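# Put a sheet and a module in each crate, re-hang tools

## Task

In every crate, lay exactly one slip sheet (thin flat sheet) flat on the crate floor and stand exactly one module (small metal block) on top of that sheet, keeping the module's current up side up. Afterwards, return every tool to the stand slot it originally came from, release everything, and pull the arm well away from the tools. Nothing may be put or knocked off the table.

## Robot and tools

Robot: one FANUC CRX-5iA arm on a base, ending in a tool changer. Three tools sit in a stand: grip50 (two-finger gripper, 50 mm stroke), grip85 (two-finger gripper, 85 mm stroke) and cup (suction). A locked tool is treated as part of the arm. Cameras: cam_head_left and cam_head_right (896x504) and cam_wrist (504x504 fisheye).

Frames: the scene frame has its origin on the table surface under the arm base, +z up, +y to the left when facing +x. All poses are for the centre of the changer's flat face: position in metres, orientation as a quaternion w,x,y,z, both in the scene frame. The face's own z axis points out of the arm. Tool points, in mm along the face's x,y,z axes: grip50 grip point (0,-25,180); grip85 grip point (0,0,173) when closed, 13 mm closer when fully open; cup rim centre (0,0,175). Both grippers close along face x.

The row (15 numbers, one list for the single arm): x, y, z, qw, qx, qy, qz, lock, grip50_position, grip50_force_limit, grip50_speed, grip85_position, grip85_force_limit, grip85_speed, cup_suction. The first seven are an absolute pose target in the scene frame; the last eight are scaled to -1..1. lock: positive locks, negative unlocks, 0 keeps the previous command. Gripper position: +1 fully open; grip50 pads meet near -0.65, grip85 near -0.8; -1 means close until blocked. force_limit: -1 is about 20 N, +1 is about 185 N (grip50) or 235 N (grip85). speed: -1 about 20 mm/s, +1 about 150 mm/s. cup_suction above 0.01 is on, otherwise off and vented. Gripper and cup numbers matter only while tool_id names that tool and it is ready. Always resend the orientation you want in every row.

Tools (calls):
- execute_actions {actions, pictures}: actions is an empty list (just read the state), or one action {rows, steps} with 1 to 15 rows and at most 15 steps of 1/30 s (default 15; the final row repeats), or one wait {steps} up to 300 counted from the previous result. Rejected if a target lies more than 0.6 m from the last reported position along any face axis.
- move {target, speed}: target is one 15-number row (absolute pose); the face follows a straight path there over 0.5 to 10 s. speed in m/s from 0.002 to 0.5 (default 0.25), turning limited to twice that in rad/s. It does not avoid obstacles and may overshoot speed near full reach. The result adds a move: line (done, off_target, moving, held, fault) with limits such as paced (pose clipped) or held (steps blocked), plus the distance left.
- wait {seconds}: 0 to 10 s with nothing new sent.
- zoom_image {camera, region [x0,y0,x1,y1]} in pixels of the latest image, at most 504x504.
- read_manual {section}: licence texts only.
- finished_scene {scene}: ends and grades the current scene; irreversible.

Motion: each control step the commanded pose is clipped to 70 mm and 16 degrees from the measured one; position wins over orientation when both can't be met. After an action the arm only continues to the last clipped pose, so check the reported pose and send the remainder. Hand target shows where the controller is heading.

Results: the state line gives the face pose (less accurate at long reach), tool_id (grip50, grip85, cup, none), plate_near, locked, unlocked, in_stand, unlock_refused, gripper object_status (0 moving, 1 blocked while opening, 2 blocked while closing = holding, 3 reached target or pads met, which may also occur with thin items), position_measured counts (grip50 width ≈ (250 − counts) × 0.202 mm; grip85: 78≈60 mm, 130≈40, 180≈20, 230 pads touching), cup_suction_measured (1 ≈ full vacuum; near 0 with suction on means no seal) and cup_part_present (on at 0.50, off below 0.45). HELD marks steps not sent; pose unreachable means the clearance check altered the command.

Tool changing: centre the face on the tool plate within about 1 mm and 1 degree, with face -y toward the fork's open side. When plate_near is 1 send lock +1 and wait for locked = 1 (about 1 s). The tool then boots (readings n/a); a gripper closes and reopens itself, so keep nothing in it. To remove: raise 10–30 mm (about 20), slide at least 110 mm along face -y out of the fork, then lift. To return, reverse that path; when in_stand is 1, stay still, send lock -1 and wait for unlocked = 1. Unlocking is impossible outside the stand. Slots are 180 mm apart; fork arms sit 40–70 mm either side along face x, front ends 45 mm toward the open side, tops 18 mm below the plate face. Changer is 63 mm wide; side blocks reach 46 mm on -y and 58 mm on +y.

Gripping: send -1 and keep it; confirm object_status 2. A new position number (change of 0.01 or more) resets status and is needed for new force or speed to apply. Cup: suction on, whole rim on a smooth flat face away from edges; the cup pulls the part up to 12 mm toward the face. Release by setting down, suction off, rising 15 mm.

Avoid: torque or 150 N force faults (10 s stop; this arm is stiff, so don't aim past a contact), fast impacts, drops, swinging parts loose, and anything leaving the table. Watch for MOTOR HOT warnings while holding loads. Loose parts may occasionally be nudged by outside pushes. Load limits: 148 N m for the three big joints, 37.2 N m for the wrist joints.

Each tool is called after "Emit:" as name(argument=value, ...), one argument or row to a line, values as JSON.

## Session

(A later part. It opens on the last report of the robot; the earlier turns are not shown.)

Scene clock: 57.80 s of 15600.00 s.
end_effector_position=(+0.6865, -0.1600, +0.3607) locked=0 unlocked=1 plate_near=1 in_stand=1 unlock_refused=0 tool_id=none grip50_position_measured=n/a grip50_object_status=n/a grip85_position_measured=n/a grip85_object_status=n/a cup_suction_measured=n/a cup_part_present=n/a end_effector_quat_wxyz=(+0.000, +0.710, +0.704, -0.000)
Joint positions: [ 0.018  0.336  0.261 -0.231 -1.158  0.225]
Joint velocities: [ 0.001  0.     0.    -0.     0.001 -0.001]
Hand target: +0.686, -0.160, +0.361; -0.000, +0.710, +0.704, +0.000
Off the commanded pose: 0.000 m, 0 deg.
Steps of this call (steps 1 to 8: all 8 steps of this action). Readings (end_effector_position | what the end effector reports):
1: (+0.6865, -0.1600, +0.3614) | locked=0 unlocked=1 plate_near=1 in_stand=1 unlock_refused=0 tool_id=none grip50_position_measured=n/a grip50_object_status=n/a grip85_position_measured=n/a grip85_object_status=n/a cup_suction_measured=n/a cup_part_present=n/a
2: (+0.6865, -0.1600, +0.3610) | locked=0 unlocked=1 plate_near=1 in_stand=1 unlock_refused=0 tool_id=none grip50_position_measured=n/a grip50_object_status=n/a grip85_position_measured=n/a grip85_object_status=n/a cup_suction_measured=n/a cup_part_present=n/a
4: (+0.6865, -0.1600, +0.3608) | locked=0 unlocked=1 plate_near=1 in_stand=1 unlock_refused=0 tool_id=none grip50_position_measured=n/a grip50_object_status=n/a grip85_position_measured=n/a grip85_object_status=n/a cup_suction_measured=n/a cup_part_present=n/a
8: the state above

Emit:
execute_actions(
  actions=[
    {"rows":[[0.6865,-0.16,0.3607,0,0.7102,0.7040,0,1,1,0,0,1,0,0,-1]],"steps":15},
  ],
  pictures=false,
)

Emit:
execute_actions(
  actions=[
    {"steps":30},
  ],
  pictures=false,
)

Emit:
move(
  target=[0.6865,-0.16,0.381,0,0.7102,0.7040,0,0,1,0,0,1,0,0,-1],
  speed=0.05,
)

Emit:
move(
  target=[0.556,-0.1589,0.381,0,0.7102,0.7040,0,0,1,0,0,1,0,0,-1],
  speed=0.15,
)

Emit:
move(
  target=[0.394,0.176,0.26,0,0.7071,0.7071,0,0,1,0,0,1,0,0,-1],
)

Scene clock: 69.27 s of 15600.00 s.
end_effector_position=(+0.6865, -0.1600, +0.3605) locked=0 unlocked=0 plate_near=1 in_stand=1 unlock_refused=0 tool_id=none grip50_position_measured=n/a grip50_object_status=n/a grip85_position_measured=n/a grip85_object_status=n/a cup_suction_measured=n/a cup_part_present=n/a end_effector_quat_wxyz=(-0.000, +0.710, +0.704, -0.000)
Joint positions: [ 0.018  0.336  0.261 -0.231 -1.157  0.225]
Joint velocities: [-0.001 -0.001 -0.     0.    -0.001  0.   ]
Hand target: +0.686, -0.160, +0.361; +0.000, +0.710, +0.704, +0.000
Off the commanded pose: 0.000 m, 0 deg.
Steps of this call (steps 1 to 329: nothing new was sent; steps 330 to 344: all 15 steps of this action). Readings (end_effector_position | what the end effector reports):
330: (+0.6865, -0.1600, +0.3605) | locked=0 unlocked=0 plate_near=1 in_stand=1 unlock_refused=0 tool_id=none grip50_position_measured=n/a grip50_object_status=n/a grip85_position_measured=n/a grip85_object_status=n/a cup_suction_measured=n/a cup_part_present=n/a
331: (+0.6865, -0.1600, +0.3605) | locked=0 unlocked=0 plate_near=1 in_stand=1 unlock_refused=0 tool_id=none grip50_position_measured=n/a grip50_object_status=n/a grip85_position_measured=n/a grip85_object_status=n/a cup_suction_measured=n/a cup_part_present=n/a
333: (+0.6865, -0.1600, +0.3605) | locked=0 unlocked=0 plate_near=1 in_stand=1 unlock_refused=0 tool_id=none grip50_position_measured=n/a grip50_object_status=n/a grip85_position_measured=n/a grip85_object_status=n/a cup_suction_measured=n/a cup_part_present=n/a
337: (+0.6865, -0.1600, +0.3605) | locked=0 unlocked=0 plate_near=1 in_stand=1 unlock_refused=0 tool_id=none grip50_position_measured=n/a grip50_object_status=n/a grip85_position_measured=n/a grip85_object_status=n/a cup_suction_measured=n/a cup_part_present=n/a
344: the state above

Scene clock: 70.27 s of 15600.00 s.
end_effector_position=(+0.6865, -0.1600, +0.3607) locked=1 unlocked=0 plate_near=1 in_stand=1 unlock_refused=0 tool_id=cup grip50_position_measured=n/a grip50_object_status=n/a grip85_position_measured=n/a grip85_object_status=n/a cup_suction_measured=n/a cup_part_present=n/a end_effector_quat_wxyz=(-0.000, +0.710, +0.704, +0.000)
Joint positions: [ 0.018  0.336  0.261 -0.231 -1.158  0.225]
Joint velocities: [ 0.001 -0.001  0.    -0.     0.    -0.001]
Hand target: +0.686, -0.160, +0.361; +0.000, +0.710, +0.704, +0.000
Off the commanded pose: 0.000 m, 0 deg.
Steps of this call (steps 1 to 30: nothing new was sent). Readings (end_effector_position | what the end effector reports):
1: (+0.6865, -0.1600, +0.3605) | locked=0 unlocked=0 plate_near=1 in_stand=1 unlock_refused=0 tool_id=none grip50_position_measured=n/a grip50_object_status=n/a grip85_position_measured=n/a grip85_object_status=n/a cup_suction_measured=n/a cup_part_present=n/a
2: (+0.6865, -0.1600, +0.3606) | locked=0 unlocked=0 plate_near=1 in_stand=1 unlock_refused=0 tool_id=none grip50_position_measured=n/a grip50_object_status=n/a grip85_position_measured=n/a grip85_object_status=n/a cup_suction_measured=n/a cup_part_present=n/a
4: (+0.6865, -0.1600, +0.3606) | locked=0 unlocked=0 plate_near=1 in_stand=1 unlock_refused=0 tool_id=none grip50_position_measured=n/a grip50_object_status=n/a grip85_position_measured=n/a grip85_object_status=n/a cup_suction_measured=n/a cup_part_present=n/a
8: (+0.6865, -0.1600, +0.3606) | locked=0 unlocked=0 plate_near=1 in_stand=1 unlock_refused=0 tool_id=none grip50_position_measured=n/a grip50_object_status=n/a grip85_position_measured=n/a grip85_object_status=n/a cup_suction_measured=n/a cup_part_present=n/a
30: the state above

Scene clock: 71.00 s of 15600.00 s.
end_effector_position=(+0.6865, -0.1600, +0.3810) locked=1 unlocked=0 plate_near=1 in_stand=0 unlock_refused=0 tool_id=cup grip50_position_measured=n/a grip50_object_status=n/a grip85_position_measured=n/a grip85_object_status=n/a cup_suction_measured=0.01 cup_part_present=0 end_effector_quat_wxyz=(+0.000, +0.710, +0.704, -0.000)
Joint positions: [ 0.01   0.316  0.278 -0.23  -1.196  0.223]
Joint velocities: [ 0.    -0.001  0.001 -0.    -0.    -0.001]
Hand target: +0.687, -0.160, +0.381; +0.000, +0.710, +0.704, -0.000
Off the commanded pose: 0.000 m, 0 deg.
move: done

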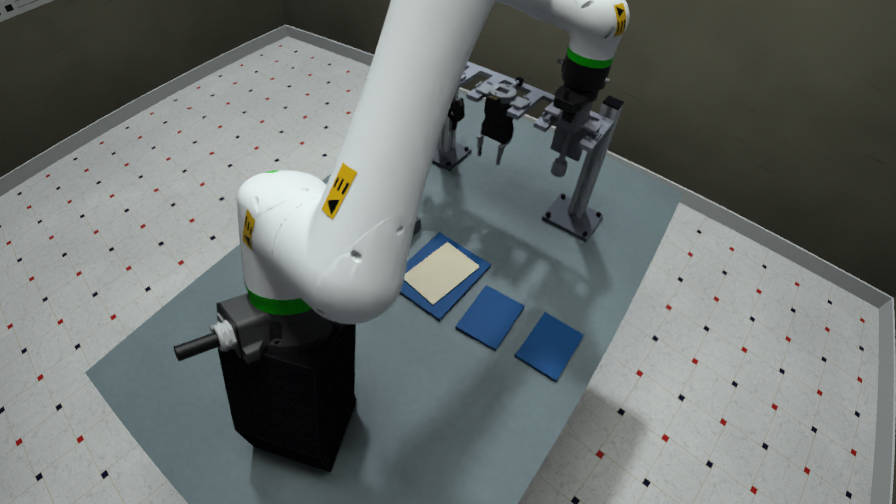

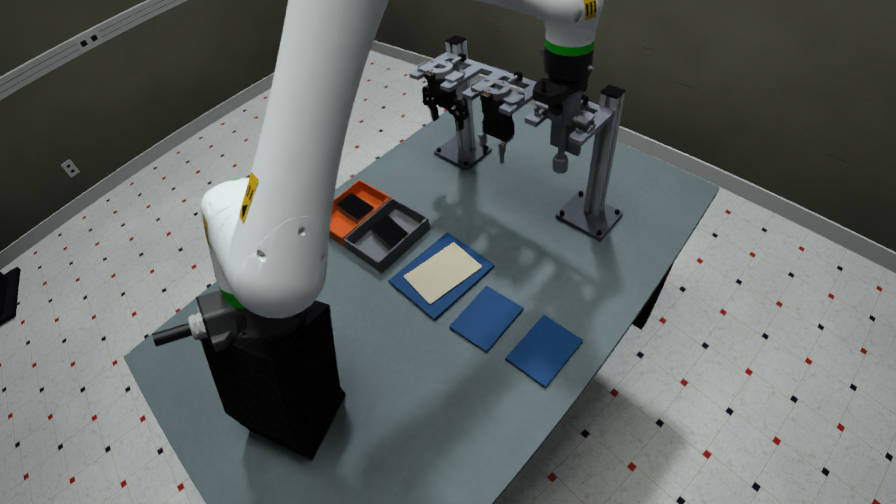

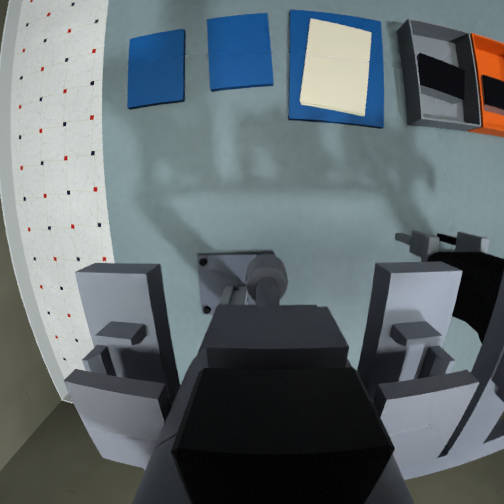

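Scene clock: 72.23 s of 15600.00 s.
end_effector_position=(+0.5559, -0.1585, +0.3810) locked=1 unlocked=0 plate_near=1 in_stand=0 unlock_refused=0 tool_id=cup grip50_position_measured=n/a grip50_object_status=n/a grip85_position_measured=n/a grip85_object_status=n/a cup_suction_measured=0.01 cup_part_present=0 end_effector_quat_wxyz=(-0.000, +0.710, +0.704, +0.000)
Joint positions: [-0.031  0.06  -0.126 -0.262 -1.062  0.308]
Joint velocities: [-0.     0.    -0.    -0.    -0.     0.001]
Hand target: +0.556, -0.158, +0.381; -0.000, +0.710, +0.704, +0.000
Off the commanded pose: 0.000 m, 0 deg.
move: done

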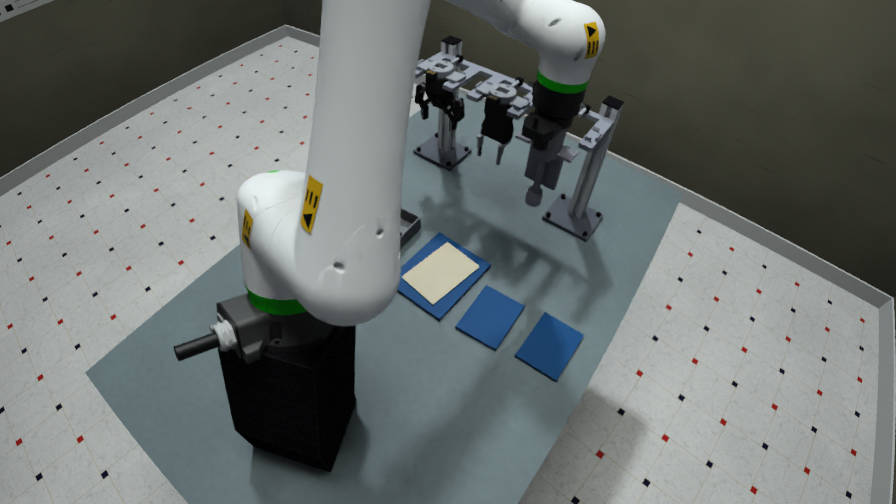

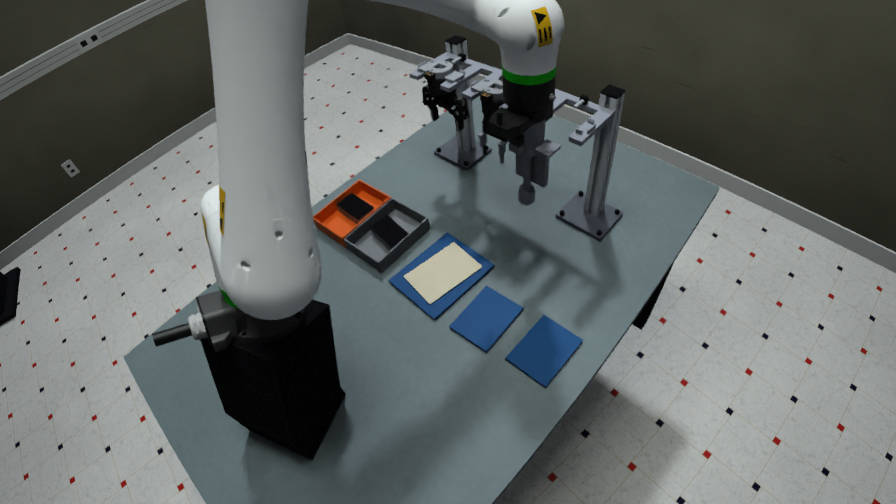

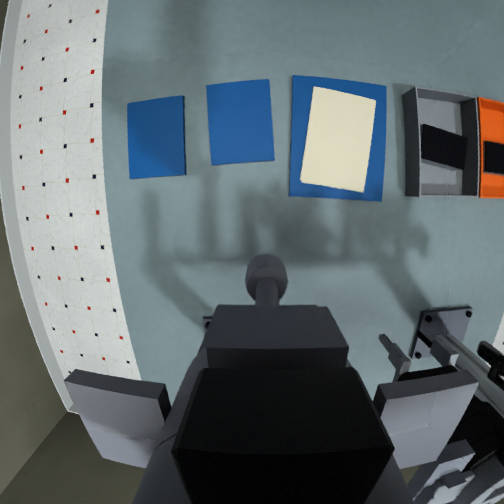

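Scene clock: 74.33 s of 15600.00 s.
end_effector_position=(+0.3955, +0.1755, +0.2598) locked=1 unlocked=0 plate_near=1 in_stand=0 unlock_refused=0 tool_id=cup grip50_position_measured=n/a grip50_object_status=n/a grip85_position_measured=n/a grip85_object_status=n/a cup_suction_measured=0.01 cup_part_present=0 end_effector_quat_wxyz=(+0.002, +0.706, +0.708, +0.000)
Joint positions: [ 1.027 -0.189 -0.839  0.328 -0.576 -1.077]
Joint velocities: [ 0.001  0.    -0.001  0.004  0.001 -0.005]
Hand target: +0.395, +0.176, +0.260; +0.002, +0.706, +0.708, +0.000
Off the commanded pose: 0.002 m, 0 deg.
move: done

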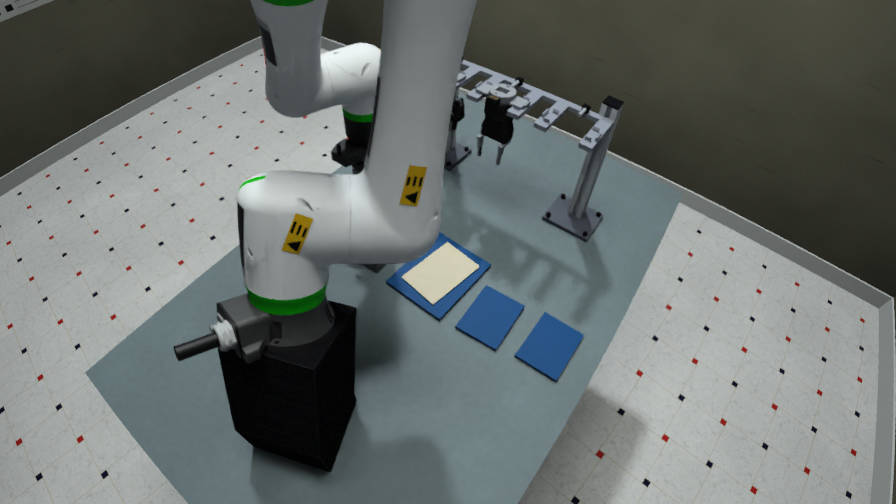

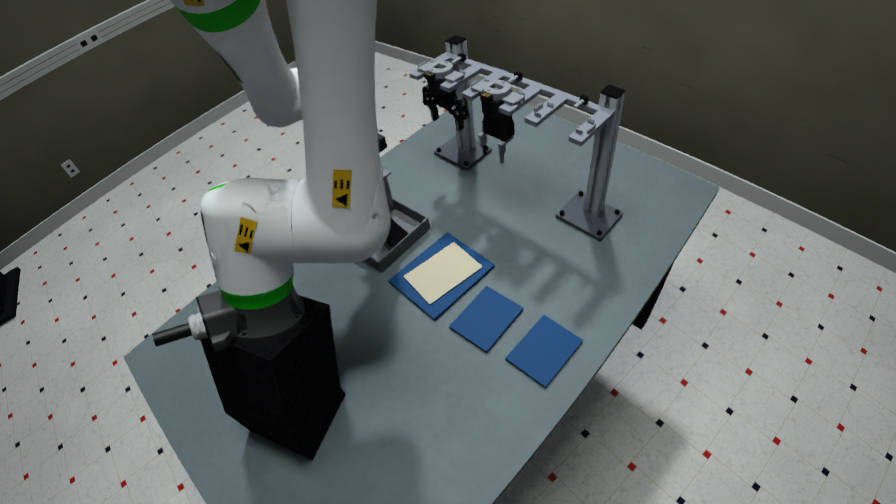

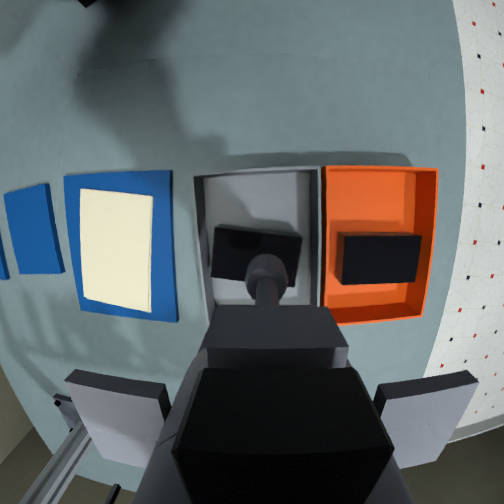

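Emit:
move(
  target=[0.396,0.166,0.225,0,0.7071,0.7071,0,0,1,0,0,1,0,0,1],
  speed=0.08,
)

Emit:
execute_actions(
  actions=[
    {"rows":[[0.396,0.166,0.220,0,0.7071,0.7071,0,0,1,0,0,1,0,0,1]],"steps":12},
  ],
  pictures=false,
)

Emit:
execute_actions(
  actions=[
    {"rows":[[0.396,0.166,0.215,0,0.7071,0.7071,0,0,1,0,0,1,0,0,1]],"steps":12},
  ],
  pictures=false,
)

Emit:
execute_actions(
  actions=[
    {"rows":[[0.396,0.166,0.210,0,0.7071,0.7071,0,0,1,0,0,1,0,0,1]],"steps":12},
  ],
)

Scene clock: 84.77 s of 15600.00 s.
end_effector_position=(+0.3959, +0.1660, +0.2251) locked=1 unlocked=0 plate_near=1 in_stand=0 unlock_refused=0 tool_id=cup grip50_position_measured=n/a grip50_object_status=n/a grip85_position_measured=n/a grip85_object_status=n/a cup_suction_measured=0.01 cup_part_present=0 end_effector_quat_wxyz=(-0.000, +0.707, +0.707, -0.000)
Joint positions: [ 0.977 -0.094 -0.859  0.355 -0.453 -1.076]
Joint velocities: [-0.001  0.002 -0.001  0.001  0.001 -0.001]
Hand target: +0.396, +0.166, +0.225; -0.000, +0.707, +0.707, -0.000
Off the commanded pose: 0.000 m, 0 deg.
move: done

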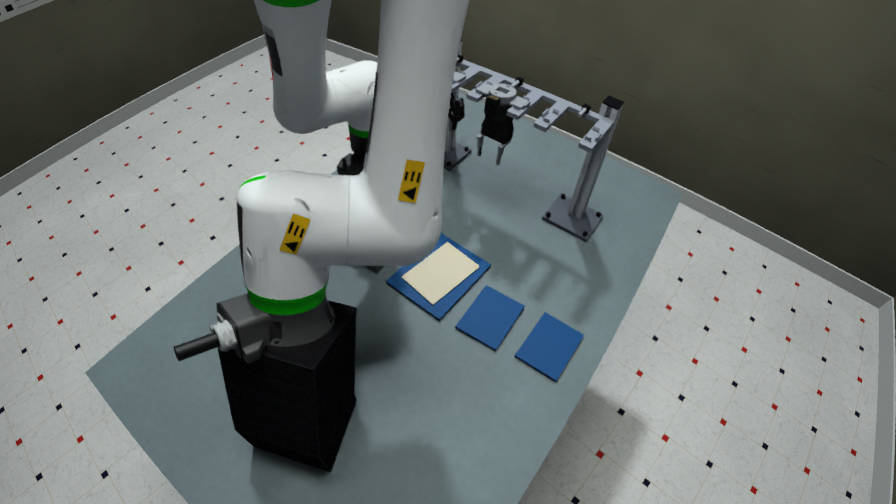

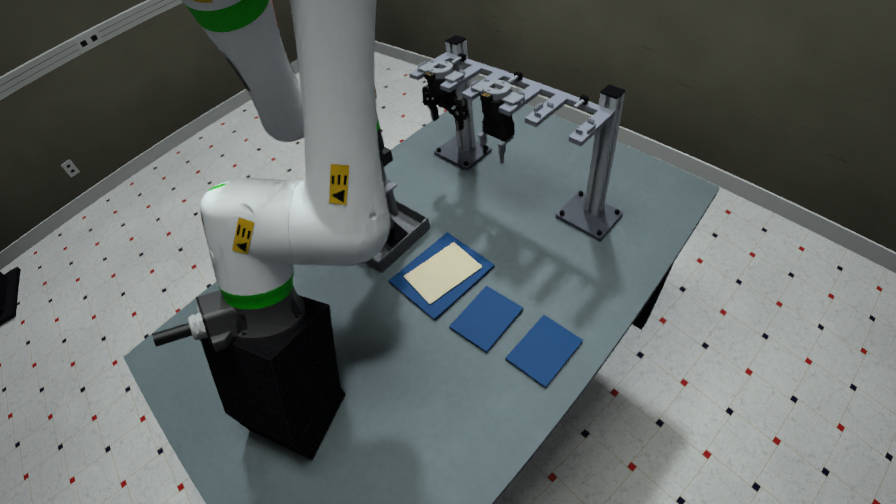

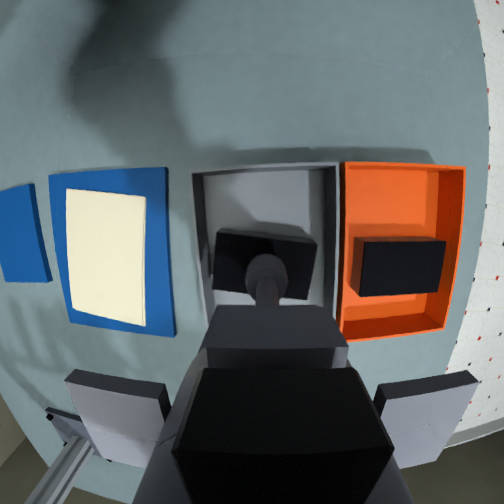

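Scene clock: 85.17 s of 15600.00 s.
end_effector_position=(+0.3960, +0.1660, +0.2200) locked=1 unlocked=0 plate_near=1 in_stand=0 unlock_refused=0 tool_id=cup grip50_position_measured=n/a grip50_object_status=n/a grip85_position_measured=n/a grip85_object_status=n/a cup_suction_measured=0.01 cup_part_present=0 end_effector_quat_wxyz=(-0.000, +0.707, +0.707, +0.000)
Joint positions: [ 0.973 -0.078 -0.862  0.367 -0.435 -1.085]
Joint velocities: [ 0.001  0.002 -0.001  0.     0.001  0.   ]
Hand target: +0.396, +0.166, +0.220; -0.000, +0.707, +0.707, +0.000
Off the commanded pose: 0.000 m, 0 deg.
Steps of this call (steps 1 to 12: all 12 steps of this action). Readings (end_effector_position | what the end effector reports):
1: (+0.3959, +0.1660, +0.2249) | locked=1 unlocked=0 plate_near=1 in_stand=0 unlock_refused=0 tool_id=cup grip50_position_measured=n/a grip50_object_status=n/a grip85_position_measured=n/a grip85_object_status=n/a cup_suction_measured=0.01 cup_part_present=0
2: (+0.3960, +0.1660, +0.2236) | locked=1 unlocked=0 plate_near=1 in_stand=0 unlock_refused=0 tool_id=cup grip50_position_measured=n/a grip50_object_status=n/a grip85_position_measured=n/a grip85_object_status=n/a cup_suction_measured=0.01 cup_part_present=0
4: (+0.3959, +0.1660, +0.2207) | locked=1 unlocked=0 plate_near=1 in_stand=0 unlock_refused=0 tool_id=cup grip50_position_measured=n/a grip50_object_status=n/a grip85_position_measured=n/a grip85_object_status=n/a cup_suction_measured=0.01 cup_part_present=0
8: (+0.3960, +0.1660, +0.2200) | locked=1 unlocked=0 plate_near=1 in_stand=0 unlock_refused=0 tool_id=cup grip50_position_measured=n/a grip50_object_status=n/a grip85_position_measured=n/a grip85_object_status=n/a cup_suction_measured=0.01 cup_part_present=0
12: the state above

Scene clock: 85.57 s of 15600.00 s.
end_effector_position=(+0.3960, +0.1660, +0.2150) locked=1 unlocked=0 plate_near=1 in_stand=0 unlock_refused=0 tool_id=cup grip50_position_measured=n/a grip50_object_status=n/a grip85_position_measured=n/a grip85_object_status=n/a cup_suction_measured=0.01 cup_part_present=0 end_effector_quat_wxyz=(-0.000, +0.707, +0.707, +0.000)
Joint positions: [ 0.969 -0.063 -0.865  0.378 -0.418 -1.094]
Joint velocities: [-0.001  0.001  0.     0.    -0.    -0.   ]
Hand target: +0.396, +0.166, +0.215; -0.000, +0.707, +0.707, +0.000
Off the commanded pose: 0.000 m, 0 deg.
Steps of this call (steps 1 to 12: all 12 steps of this action). Readings (end_effector_position | what the end effector reports):
1: (+0.3960, +0.1660, +0.2198) | locked=1 unlocked=0 plate_near=1 in_stand=0 unlock_refused=0 tool_id=cup grip50_position_measured=n/a grip50_object_status=n/a grip85_position_measured=n/a grip85_object_status=n/a cup_suction_measured=0.01 cup_part_present=0
2: (+0.3960, +0.1660, +0.2185) | locked=1 unlocked=0 plate_near=1 in_stand=0 unlock_refused=0 tool_id=cup grip50_position_measured=n/a grip50_object_status=n/a grip85_position_measured=n/a grip85_object_status=n/a cup_suction_measured=0.01 cup_part_present=0
4: (+0.3959, +0.1660, +0.2157) | locked=1 unlocked=0 plate_near=1 in_stand=0 unlock_refused=0 tool_id=cup grip50_position_measured=n/a grip50_object_status=n/a grip85_position_measured=n/a grip85_object_status=n/a cup_suction_measured=0.01 cup_part_present=0
8: (+0.3960, +0.1660, +0.2150) | locked=1 unlocked=0 plate_near=1 in_stand=0 unlock_refused=0 tool_id=cup grip50_position_measured=n/a grip50_object_status=n/a grip85_position_measured=n/a grip85_object_status=n/a cup_suction_measured=0.01 cup_part_present=0
12: the state above

Scene clock: 85.97 s of 15600.00 s.
end_effector_position=(+0.3960, +0.1660, +0.2100) locked=1 unlocked=0 plate_near=1 in_stand=0 unlock_refused=0 tool_id=cup grip50_position_measured=n/a grip50_object_status=n/a grip85_position_measured=n/a grip85_object_status=n/a cup_suction_measured=0.01 cup_part_present=0 end_effector_quat_wxyz=(-0.000, +0.707, +0.707, +0.000)
Joint positions: [ 0.965 -0.047 -0.867  0.39  -0.4   -1.104]
Joint velocities: [ 0.001  0.    -0.     0.     0.    -0.001]
Hand target: +0.396, +0.166, +0.210; -0.000, +0.707, +0.707, +0.000
Off the commanded pose: 0.000 m, 0 deg.
Steps of this call (steps 1 to 12: all 12 steps of this action). Readings (end_effector_position | what the end effector reports):
1: (+0.3960, +0.1660, +0.2148) | locked=1 unlocked=0 plate_near=1 in_stand=0 unlock_refused=0 tool_id=cup grip50_position_measured=n/a grip50_object_status=n/a grip85_position_measured=n/a grip85_object_status=n/a cup_suction_measured=0.01 cup_part_present=0
2: (+0.3960, +0.1660, +0.2135) | locked=1 unlocked=0 plate_near=1 in_stand=0 unlock_refused=0 tool_id=cup grip50_position_measured=n/a grip50_object_status=n/a grip85_position_measured=n/a grip85_object_status=n/a cup_suction_measured=0.01 cup_part_present=0
4: (+0.3959, +0.1660, +0.2107) | locked=1 unlocked=0 plate_near=1 in_stand=0 unlock_refused=0 tool_id=cup grip50_position_measured=n/a grip50_object_status=n/a grip85_position_measured=n/a grip85_object_status=n/a cup_suction_measured=0.01 cup_part_present=0
8: (+0.3960, +0.1660, +0.2100) | locked=1 unlocked=0 plate_near=1 in_stand=0 unlock_refused=0 tool_id=cup grip50_position_measured=n/a grip50_object_status=n/a grip85_position_measured=n/a grip85_object_status=n/a cup_suction_measured=0.01 cup_part_present=0
12: the state above

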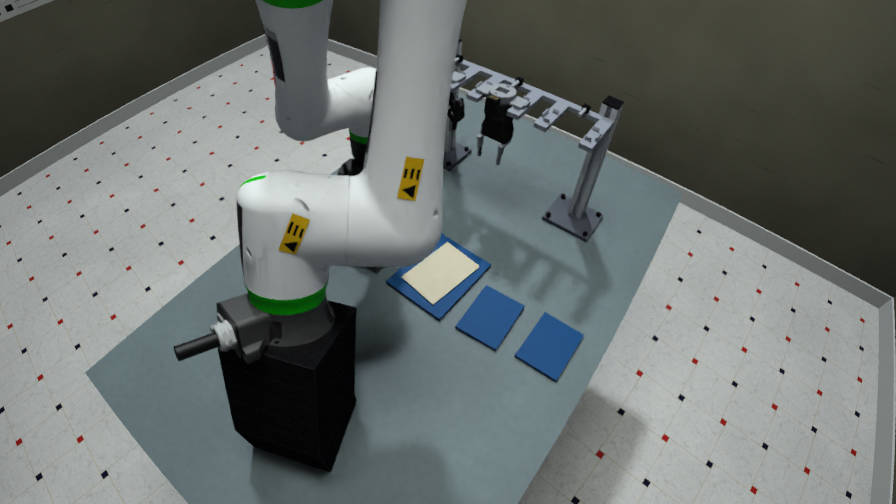

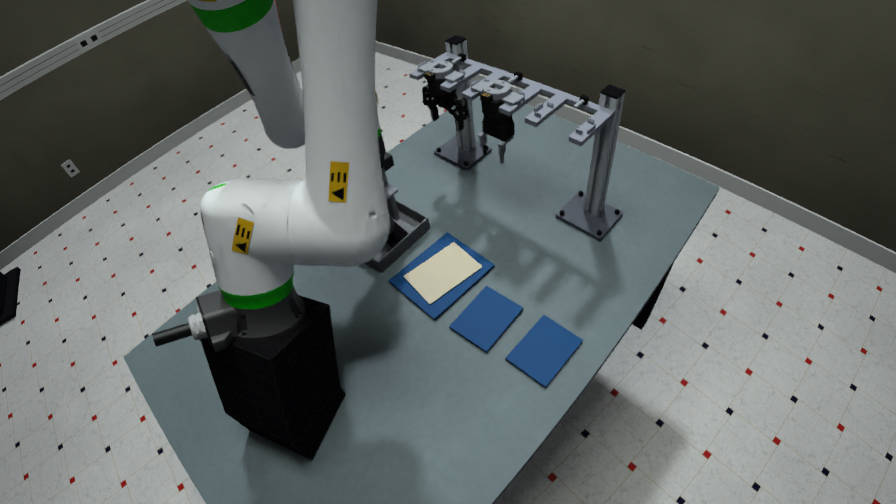

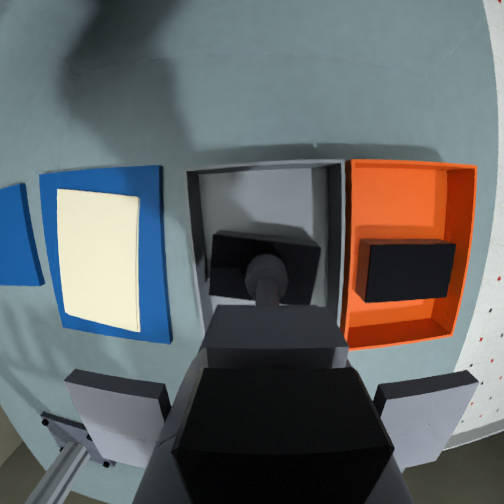

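Emit:
execute_actions(
  actions=[
    {"rows":[[0.394,0.166,0.206,0,0.7071,0.7071,0,0,1,0,0,1,0,0,1]],"steps":12},
  ],
  pictures=false,
)

Emit:
execute_actions(
  actions=[
    {"rows":[[0.394,0.166,0.202,0,0.7071,0.7071,0,0,1,0,0,1,0,0,1]],"steps":12},
  ],
  pictures=false,
)

Emit:
execute_actions(
  actions=[
    {"rows":[[0.394,0.166,0.198,0,0.7071,0.7071,0,0,1,0,0,1,0,0,1]],"steps":12},
  ],
)

Scene clock: 91.50 s of 15600.00 s.
end_effector_position=(+0.3940, +0.1660, +0.2060) locked=1 unlocked=0 plate_near=1 in_stand=0 unlock_refused=0 tool_id=cup grip50_position_measured=n/a grip50_object_status=n/a grip85_position_measured=n/a grip85_object_status=n/a cup_suction_measured=0.91 cup_part_present=1 end_effector_quat_wxyz=(-0.000, +0.707, +0.707, +0.000)
Joint positions: [ 0.964 -0.038 -0.876  0.407 -0.383 -1.122]
Joint velocities: [ 0.     0.001 -0.001  0.     0.    -0.   ]
Hand target: +0.394, +0.166, +0.206; -0.000, +0.707, +0.707, +0.000
Off the commanded pose: 0.000 m, 0 deg.
Steps of this call (steps 1 to 154: nothing new was sent; steps 155 to 166: all 12 steps of this action). Readings (end_effector_position | what the end effector reports):
155: (+0.3959, +0.1660, +0.2098) | locked=1 unlocked=0 plate_near=1 in_stand=0 unlock_refused=0 tool_id=cup grip50_position_measured=n/a grip50_object_status=n/a grip85_position_measured=n/a grip85_object_status=n/a cup_suction_measured=0.01 cup_part_present=0
156: (+0.3953, +0.1661, +0.2086) | locked=1 unlocked=0 plate_near=1 in_stand=0 unlock_refused=0 tool_id=cup grip50_position_measured=n/a grip50_object_status=n/a grip85_position_measured=n/a grip85_object_status=n/a cup_suction_measured=0.06 cup_part_present=0
158: (+0.3941, +0.1659, +0.2065) | locked=1 unlocked=0 plate_near=1 in_stand=0 unlock_refused=0 tool_id=cup grip50_position_measured=n/a grip50_object_status=n/a grip85_position_measured=n/a grip85_object_status=n/a cup_suction_measured=0.28 cup_part_present=0
162: (+0.3940, +0.1660, +0.2060) | locked=1 unlocked=0 plate_near=1 in_stand=0 unlock_refused=0 tool_id=cup grip50_position_measured=n/a grip50_object_status=n/a grip85_position_measured=n/a grip85_object_status=n/a cup_suction_measured=0.71 cup_part_present=1
166: the state above

Scene clock: 91.90 s of 15600.00 s.
end_effector_position=(+0.3940, +0.1660, +0.2020) locked=1 unlocked=0 plate_near=1 in_stand=0 unlock_refused=0 tool_id=cup grip50_position_measured=n/a grip50_object_status=n/a grip85_position_measured=n/a grip85_object_status=n/a cup_suction_measured=1.00 cup_part_present=1 end_effector_quat_wxyz=(-0.000, +0.707, +0.707, +0.000)
Joint positions: [ 0.96  -0.026 -0.878  0.419 -0.368 -1.131]
Joint velocities: [-0.001  0.001  0.001  0.     0.    -0.   ]
Hand target: +0.394, +0.166, +0.202; -0.000, +0.707, +0.707, +0.000
Off the commanded pose: 0.000 m, 0 deg.
Steps of this call (steps 1 to 12: all 12 steps of this action). Readings (end_effector_position | what the end effector reports):
1: (+0.3940, +0.1660, +0.2058) | locked=1 unlocked=0 plate_near=1 in_stand=0 unlock_refused=0 tool_id=cup grip50_position_measured=n/a grip50_object_status=n/a grip85_position_measured=n/a grip85_object_status=n/a cup_suction_measured=0.94 cup_part_present=1
2: (+0.3941, +0.1661, +0.2046) | locked=1 unlocked=0 plate_near=1 in_stand=0 unlock_refused=0 tool_id=cup grip50_position_measured=n/a grip50_object_status=n/a grip85_position_measured=n/a grip85_object_status=n/a cup_suction_measured=0.95 cup_part_present=1
4: (+0.3939, +0.1660, +0.2025) | locked=1 unlocked=0 plate_near=1 in_stand=0 unlock_refused=0 tool_id=cup grip50_position_measured=n/a grip50_object_status=n/a grip85_position_measured=n/a grip85_object_status=n/a cup_suction_measured=0.98 cup_part_present=1
8: (+0.3940, +0.1660, +0.2020) | locked=1 unlocked=0 plate_near=1 in_stand=0 unlock_refused=0 tool_id=cup grip50_position_measured=n/a grip50_object_status=n/a grip85_position_measured=n/a grip85_object_status=n/a cup_suction_measured=0.99 cup_part_present=1
12: the state above

Scene clock: 92.30 s of 15600.00 s.
end_effector_position=(+0.3940, +0.1660, +0.1980) locked=1 unlocked=0 plate_near=1 in_stand=0 unlock_refused=0 tool_id=cup grip50_position_measured=n/a grip50_object_status=n/a grip85_position_measured=n/a grip85_object_status=n/a cup_suction_measured=1.00 cup_part_present=1 end_effector_quat_wxyz=(-0.000, +0.707, +0.707, +0.000)
Joint positions: [ 0.956 -0.013 -0.881  0.432 -0.354 -1.142]
Joint velocities: [-0.001 -0.    -0.001  0.001  0.     0.   ]
Hand target: +0.394, +0.166, +0.198; -0.000, +0.707, +0.707, +0.000
Off the commanded pose: 0.000 m, 0 deg.
Steps of this call (steps 1 to 12: all 12 steps of this action). Readings (end_effector_position | what the end effector reports):
1: (+0.3940, +0.1660, +0.2018) | locked=1 unlocked=0 plate_near=1 in_stand=0 unlock_refused=0 tool_id=cup grip50_position_measured=n/a grip50_object_status=n/a grip85_position_measured=n/a grip85_object_status=n/a cup_suction_measured=1.00 cup_part_present=1
2: (+0.3940, +0.1661, +0.2007) | locked=1 unlocked=0 plate_near=1 in_stand=0 unlock_refused=0 tool_id=cup grip50_position_measured=n/a grip50_object_status=n/a grip85_position_measured=n/a grip85_object_status=n/a cup_suction_measured=1.00 cup_part_present=1
4: (+0.3939, +0.1660, +0.1985) | locked=1 unlocked=0 plate_near=1 in_stand=0 unlock_refused=0 tool_id=cup grip50_position_measured=n/a grip50_object_status=n/a grip85_position_measured=n/a grip85_object_status=n/a cup_suction_measured=1.00 cup_part_present=1
8: (+0.3940, +0.1660, +0.1980) | locked=1 unlocked=0 plate_near=1 in_stand=0 unlock_refused=0 tool_id=cup grip50_position_measured=n/a grip50_object_status=n/a grip85_position_measured=n/a grip85_object_status=n/a cup_suction_measured=1.00 cup_part_present=1
12: the state above

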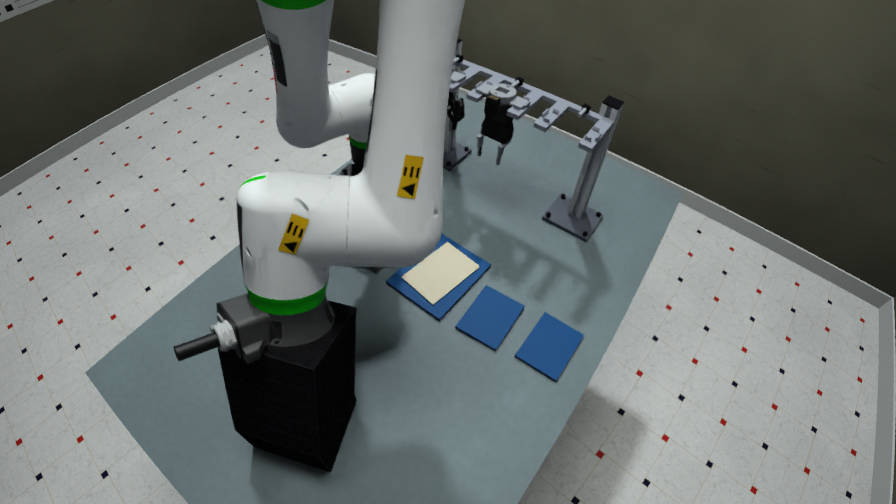

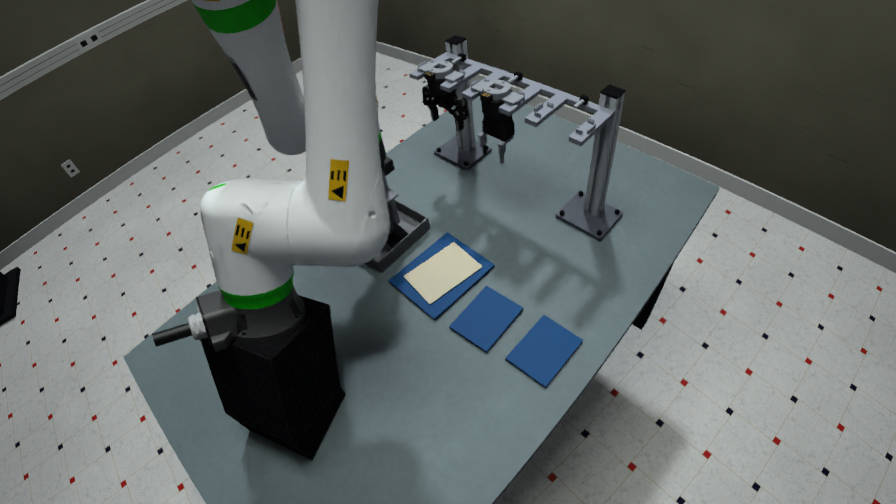

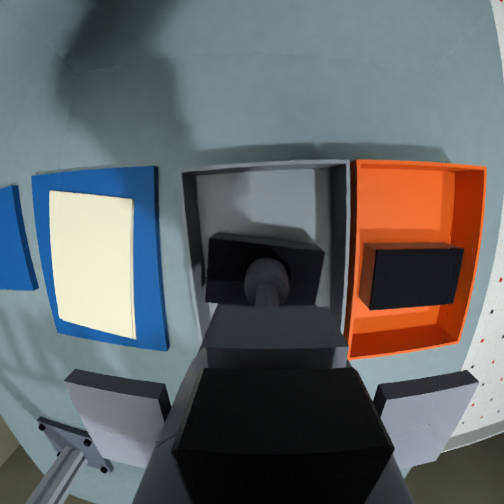

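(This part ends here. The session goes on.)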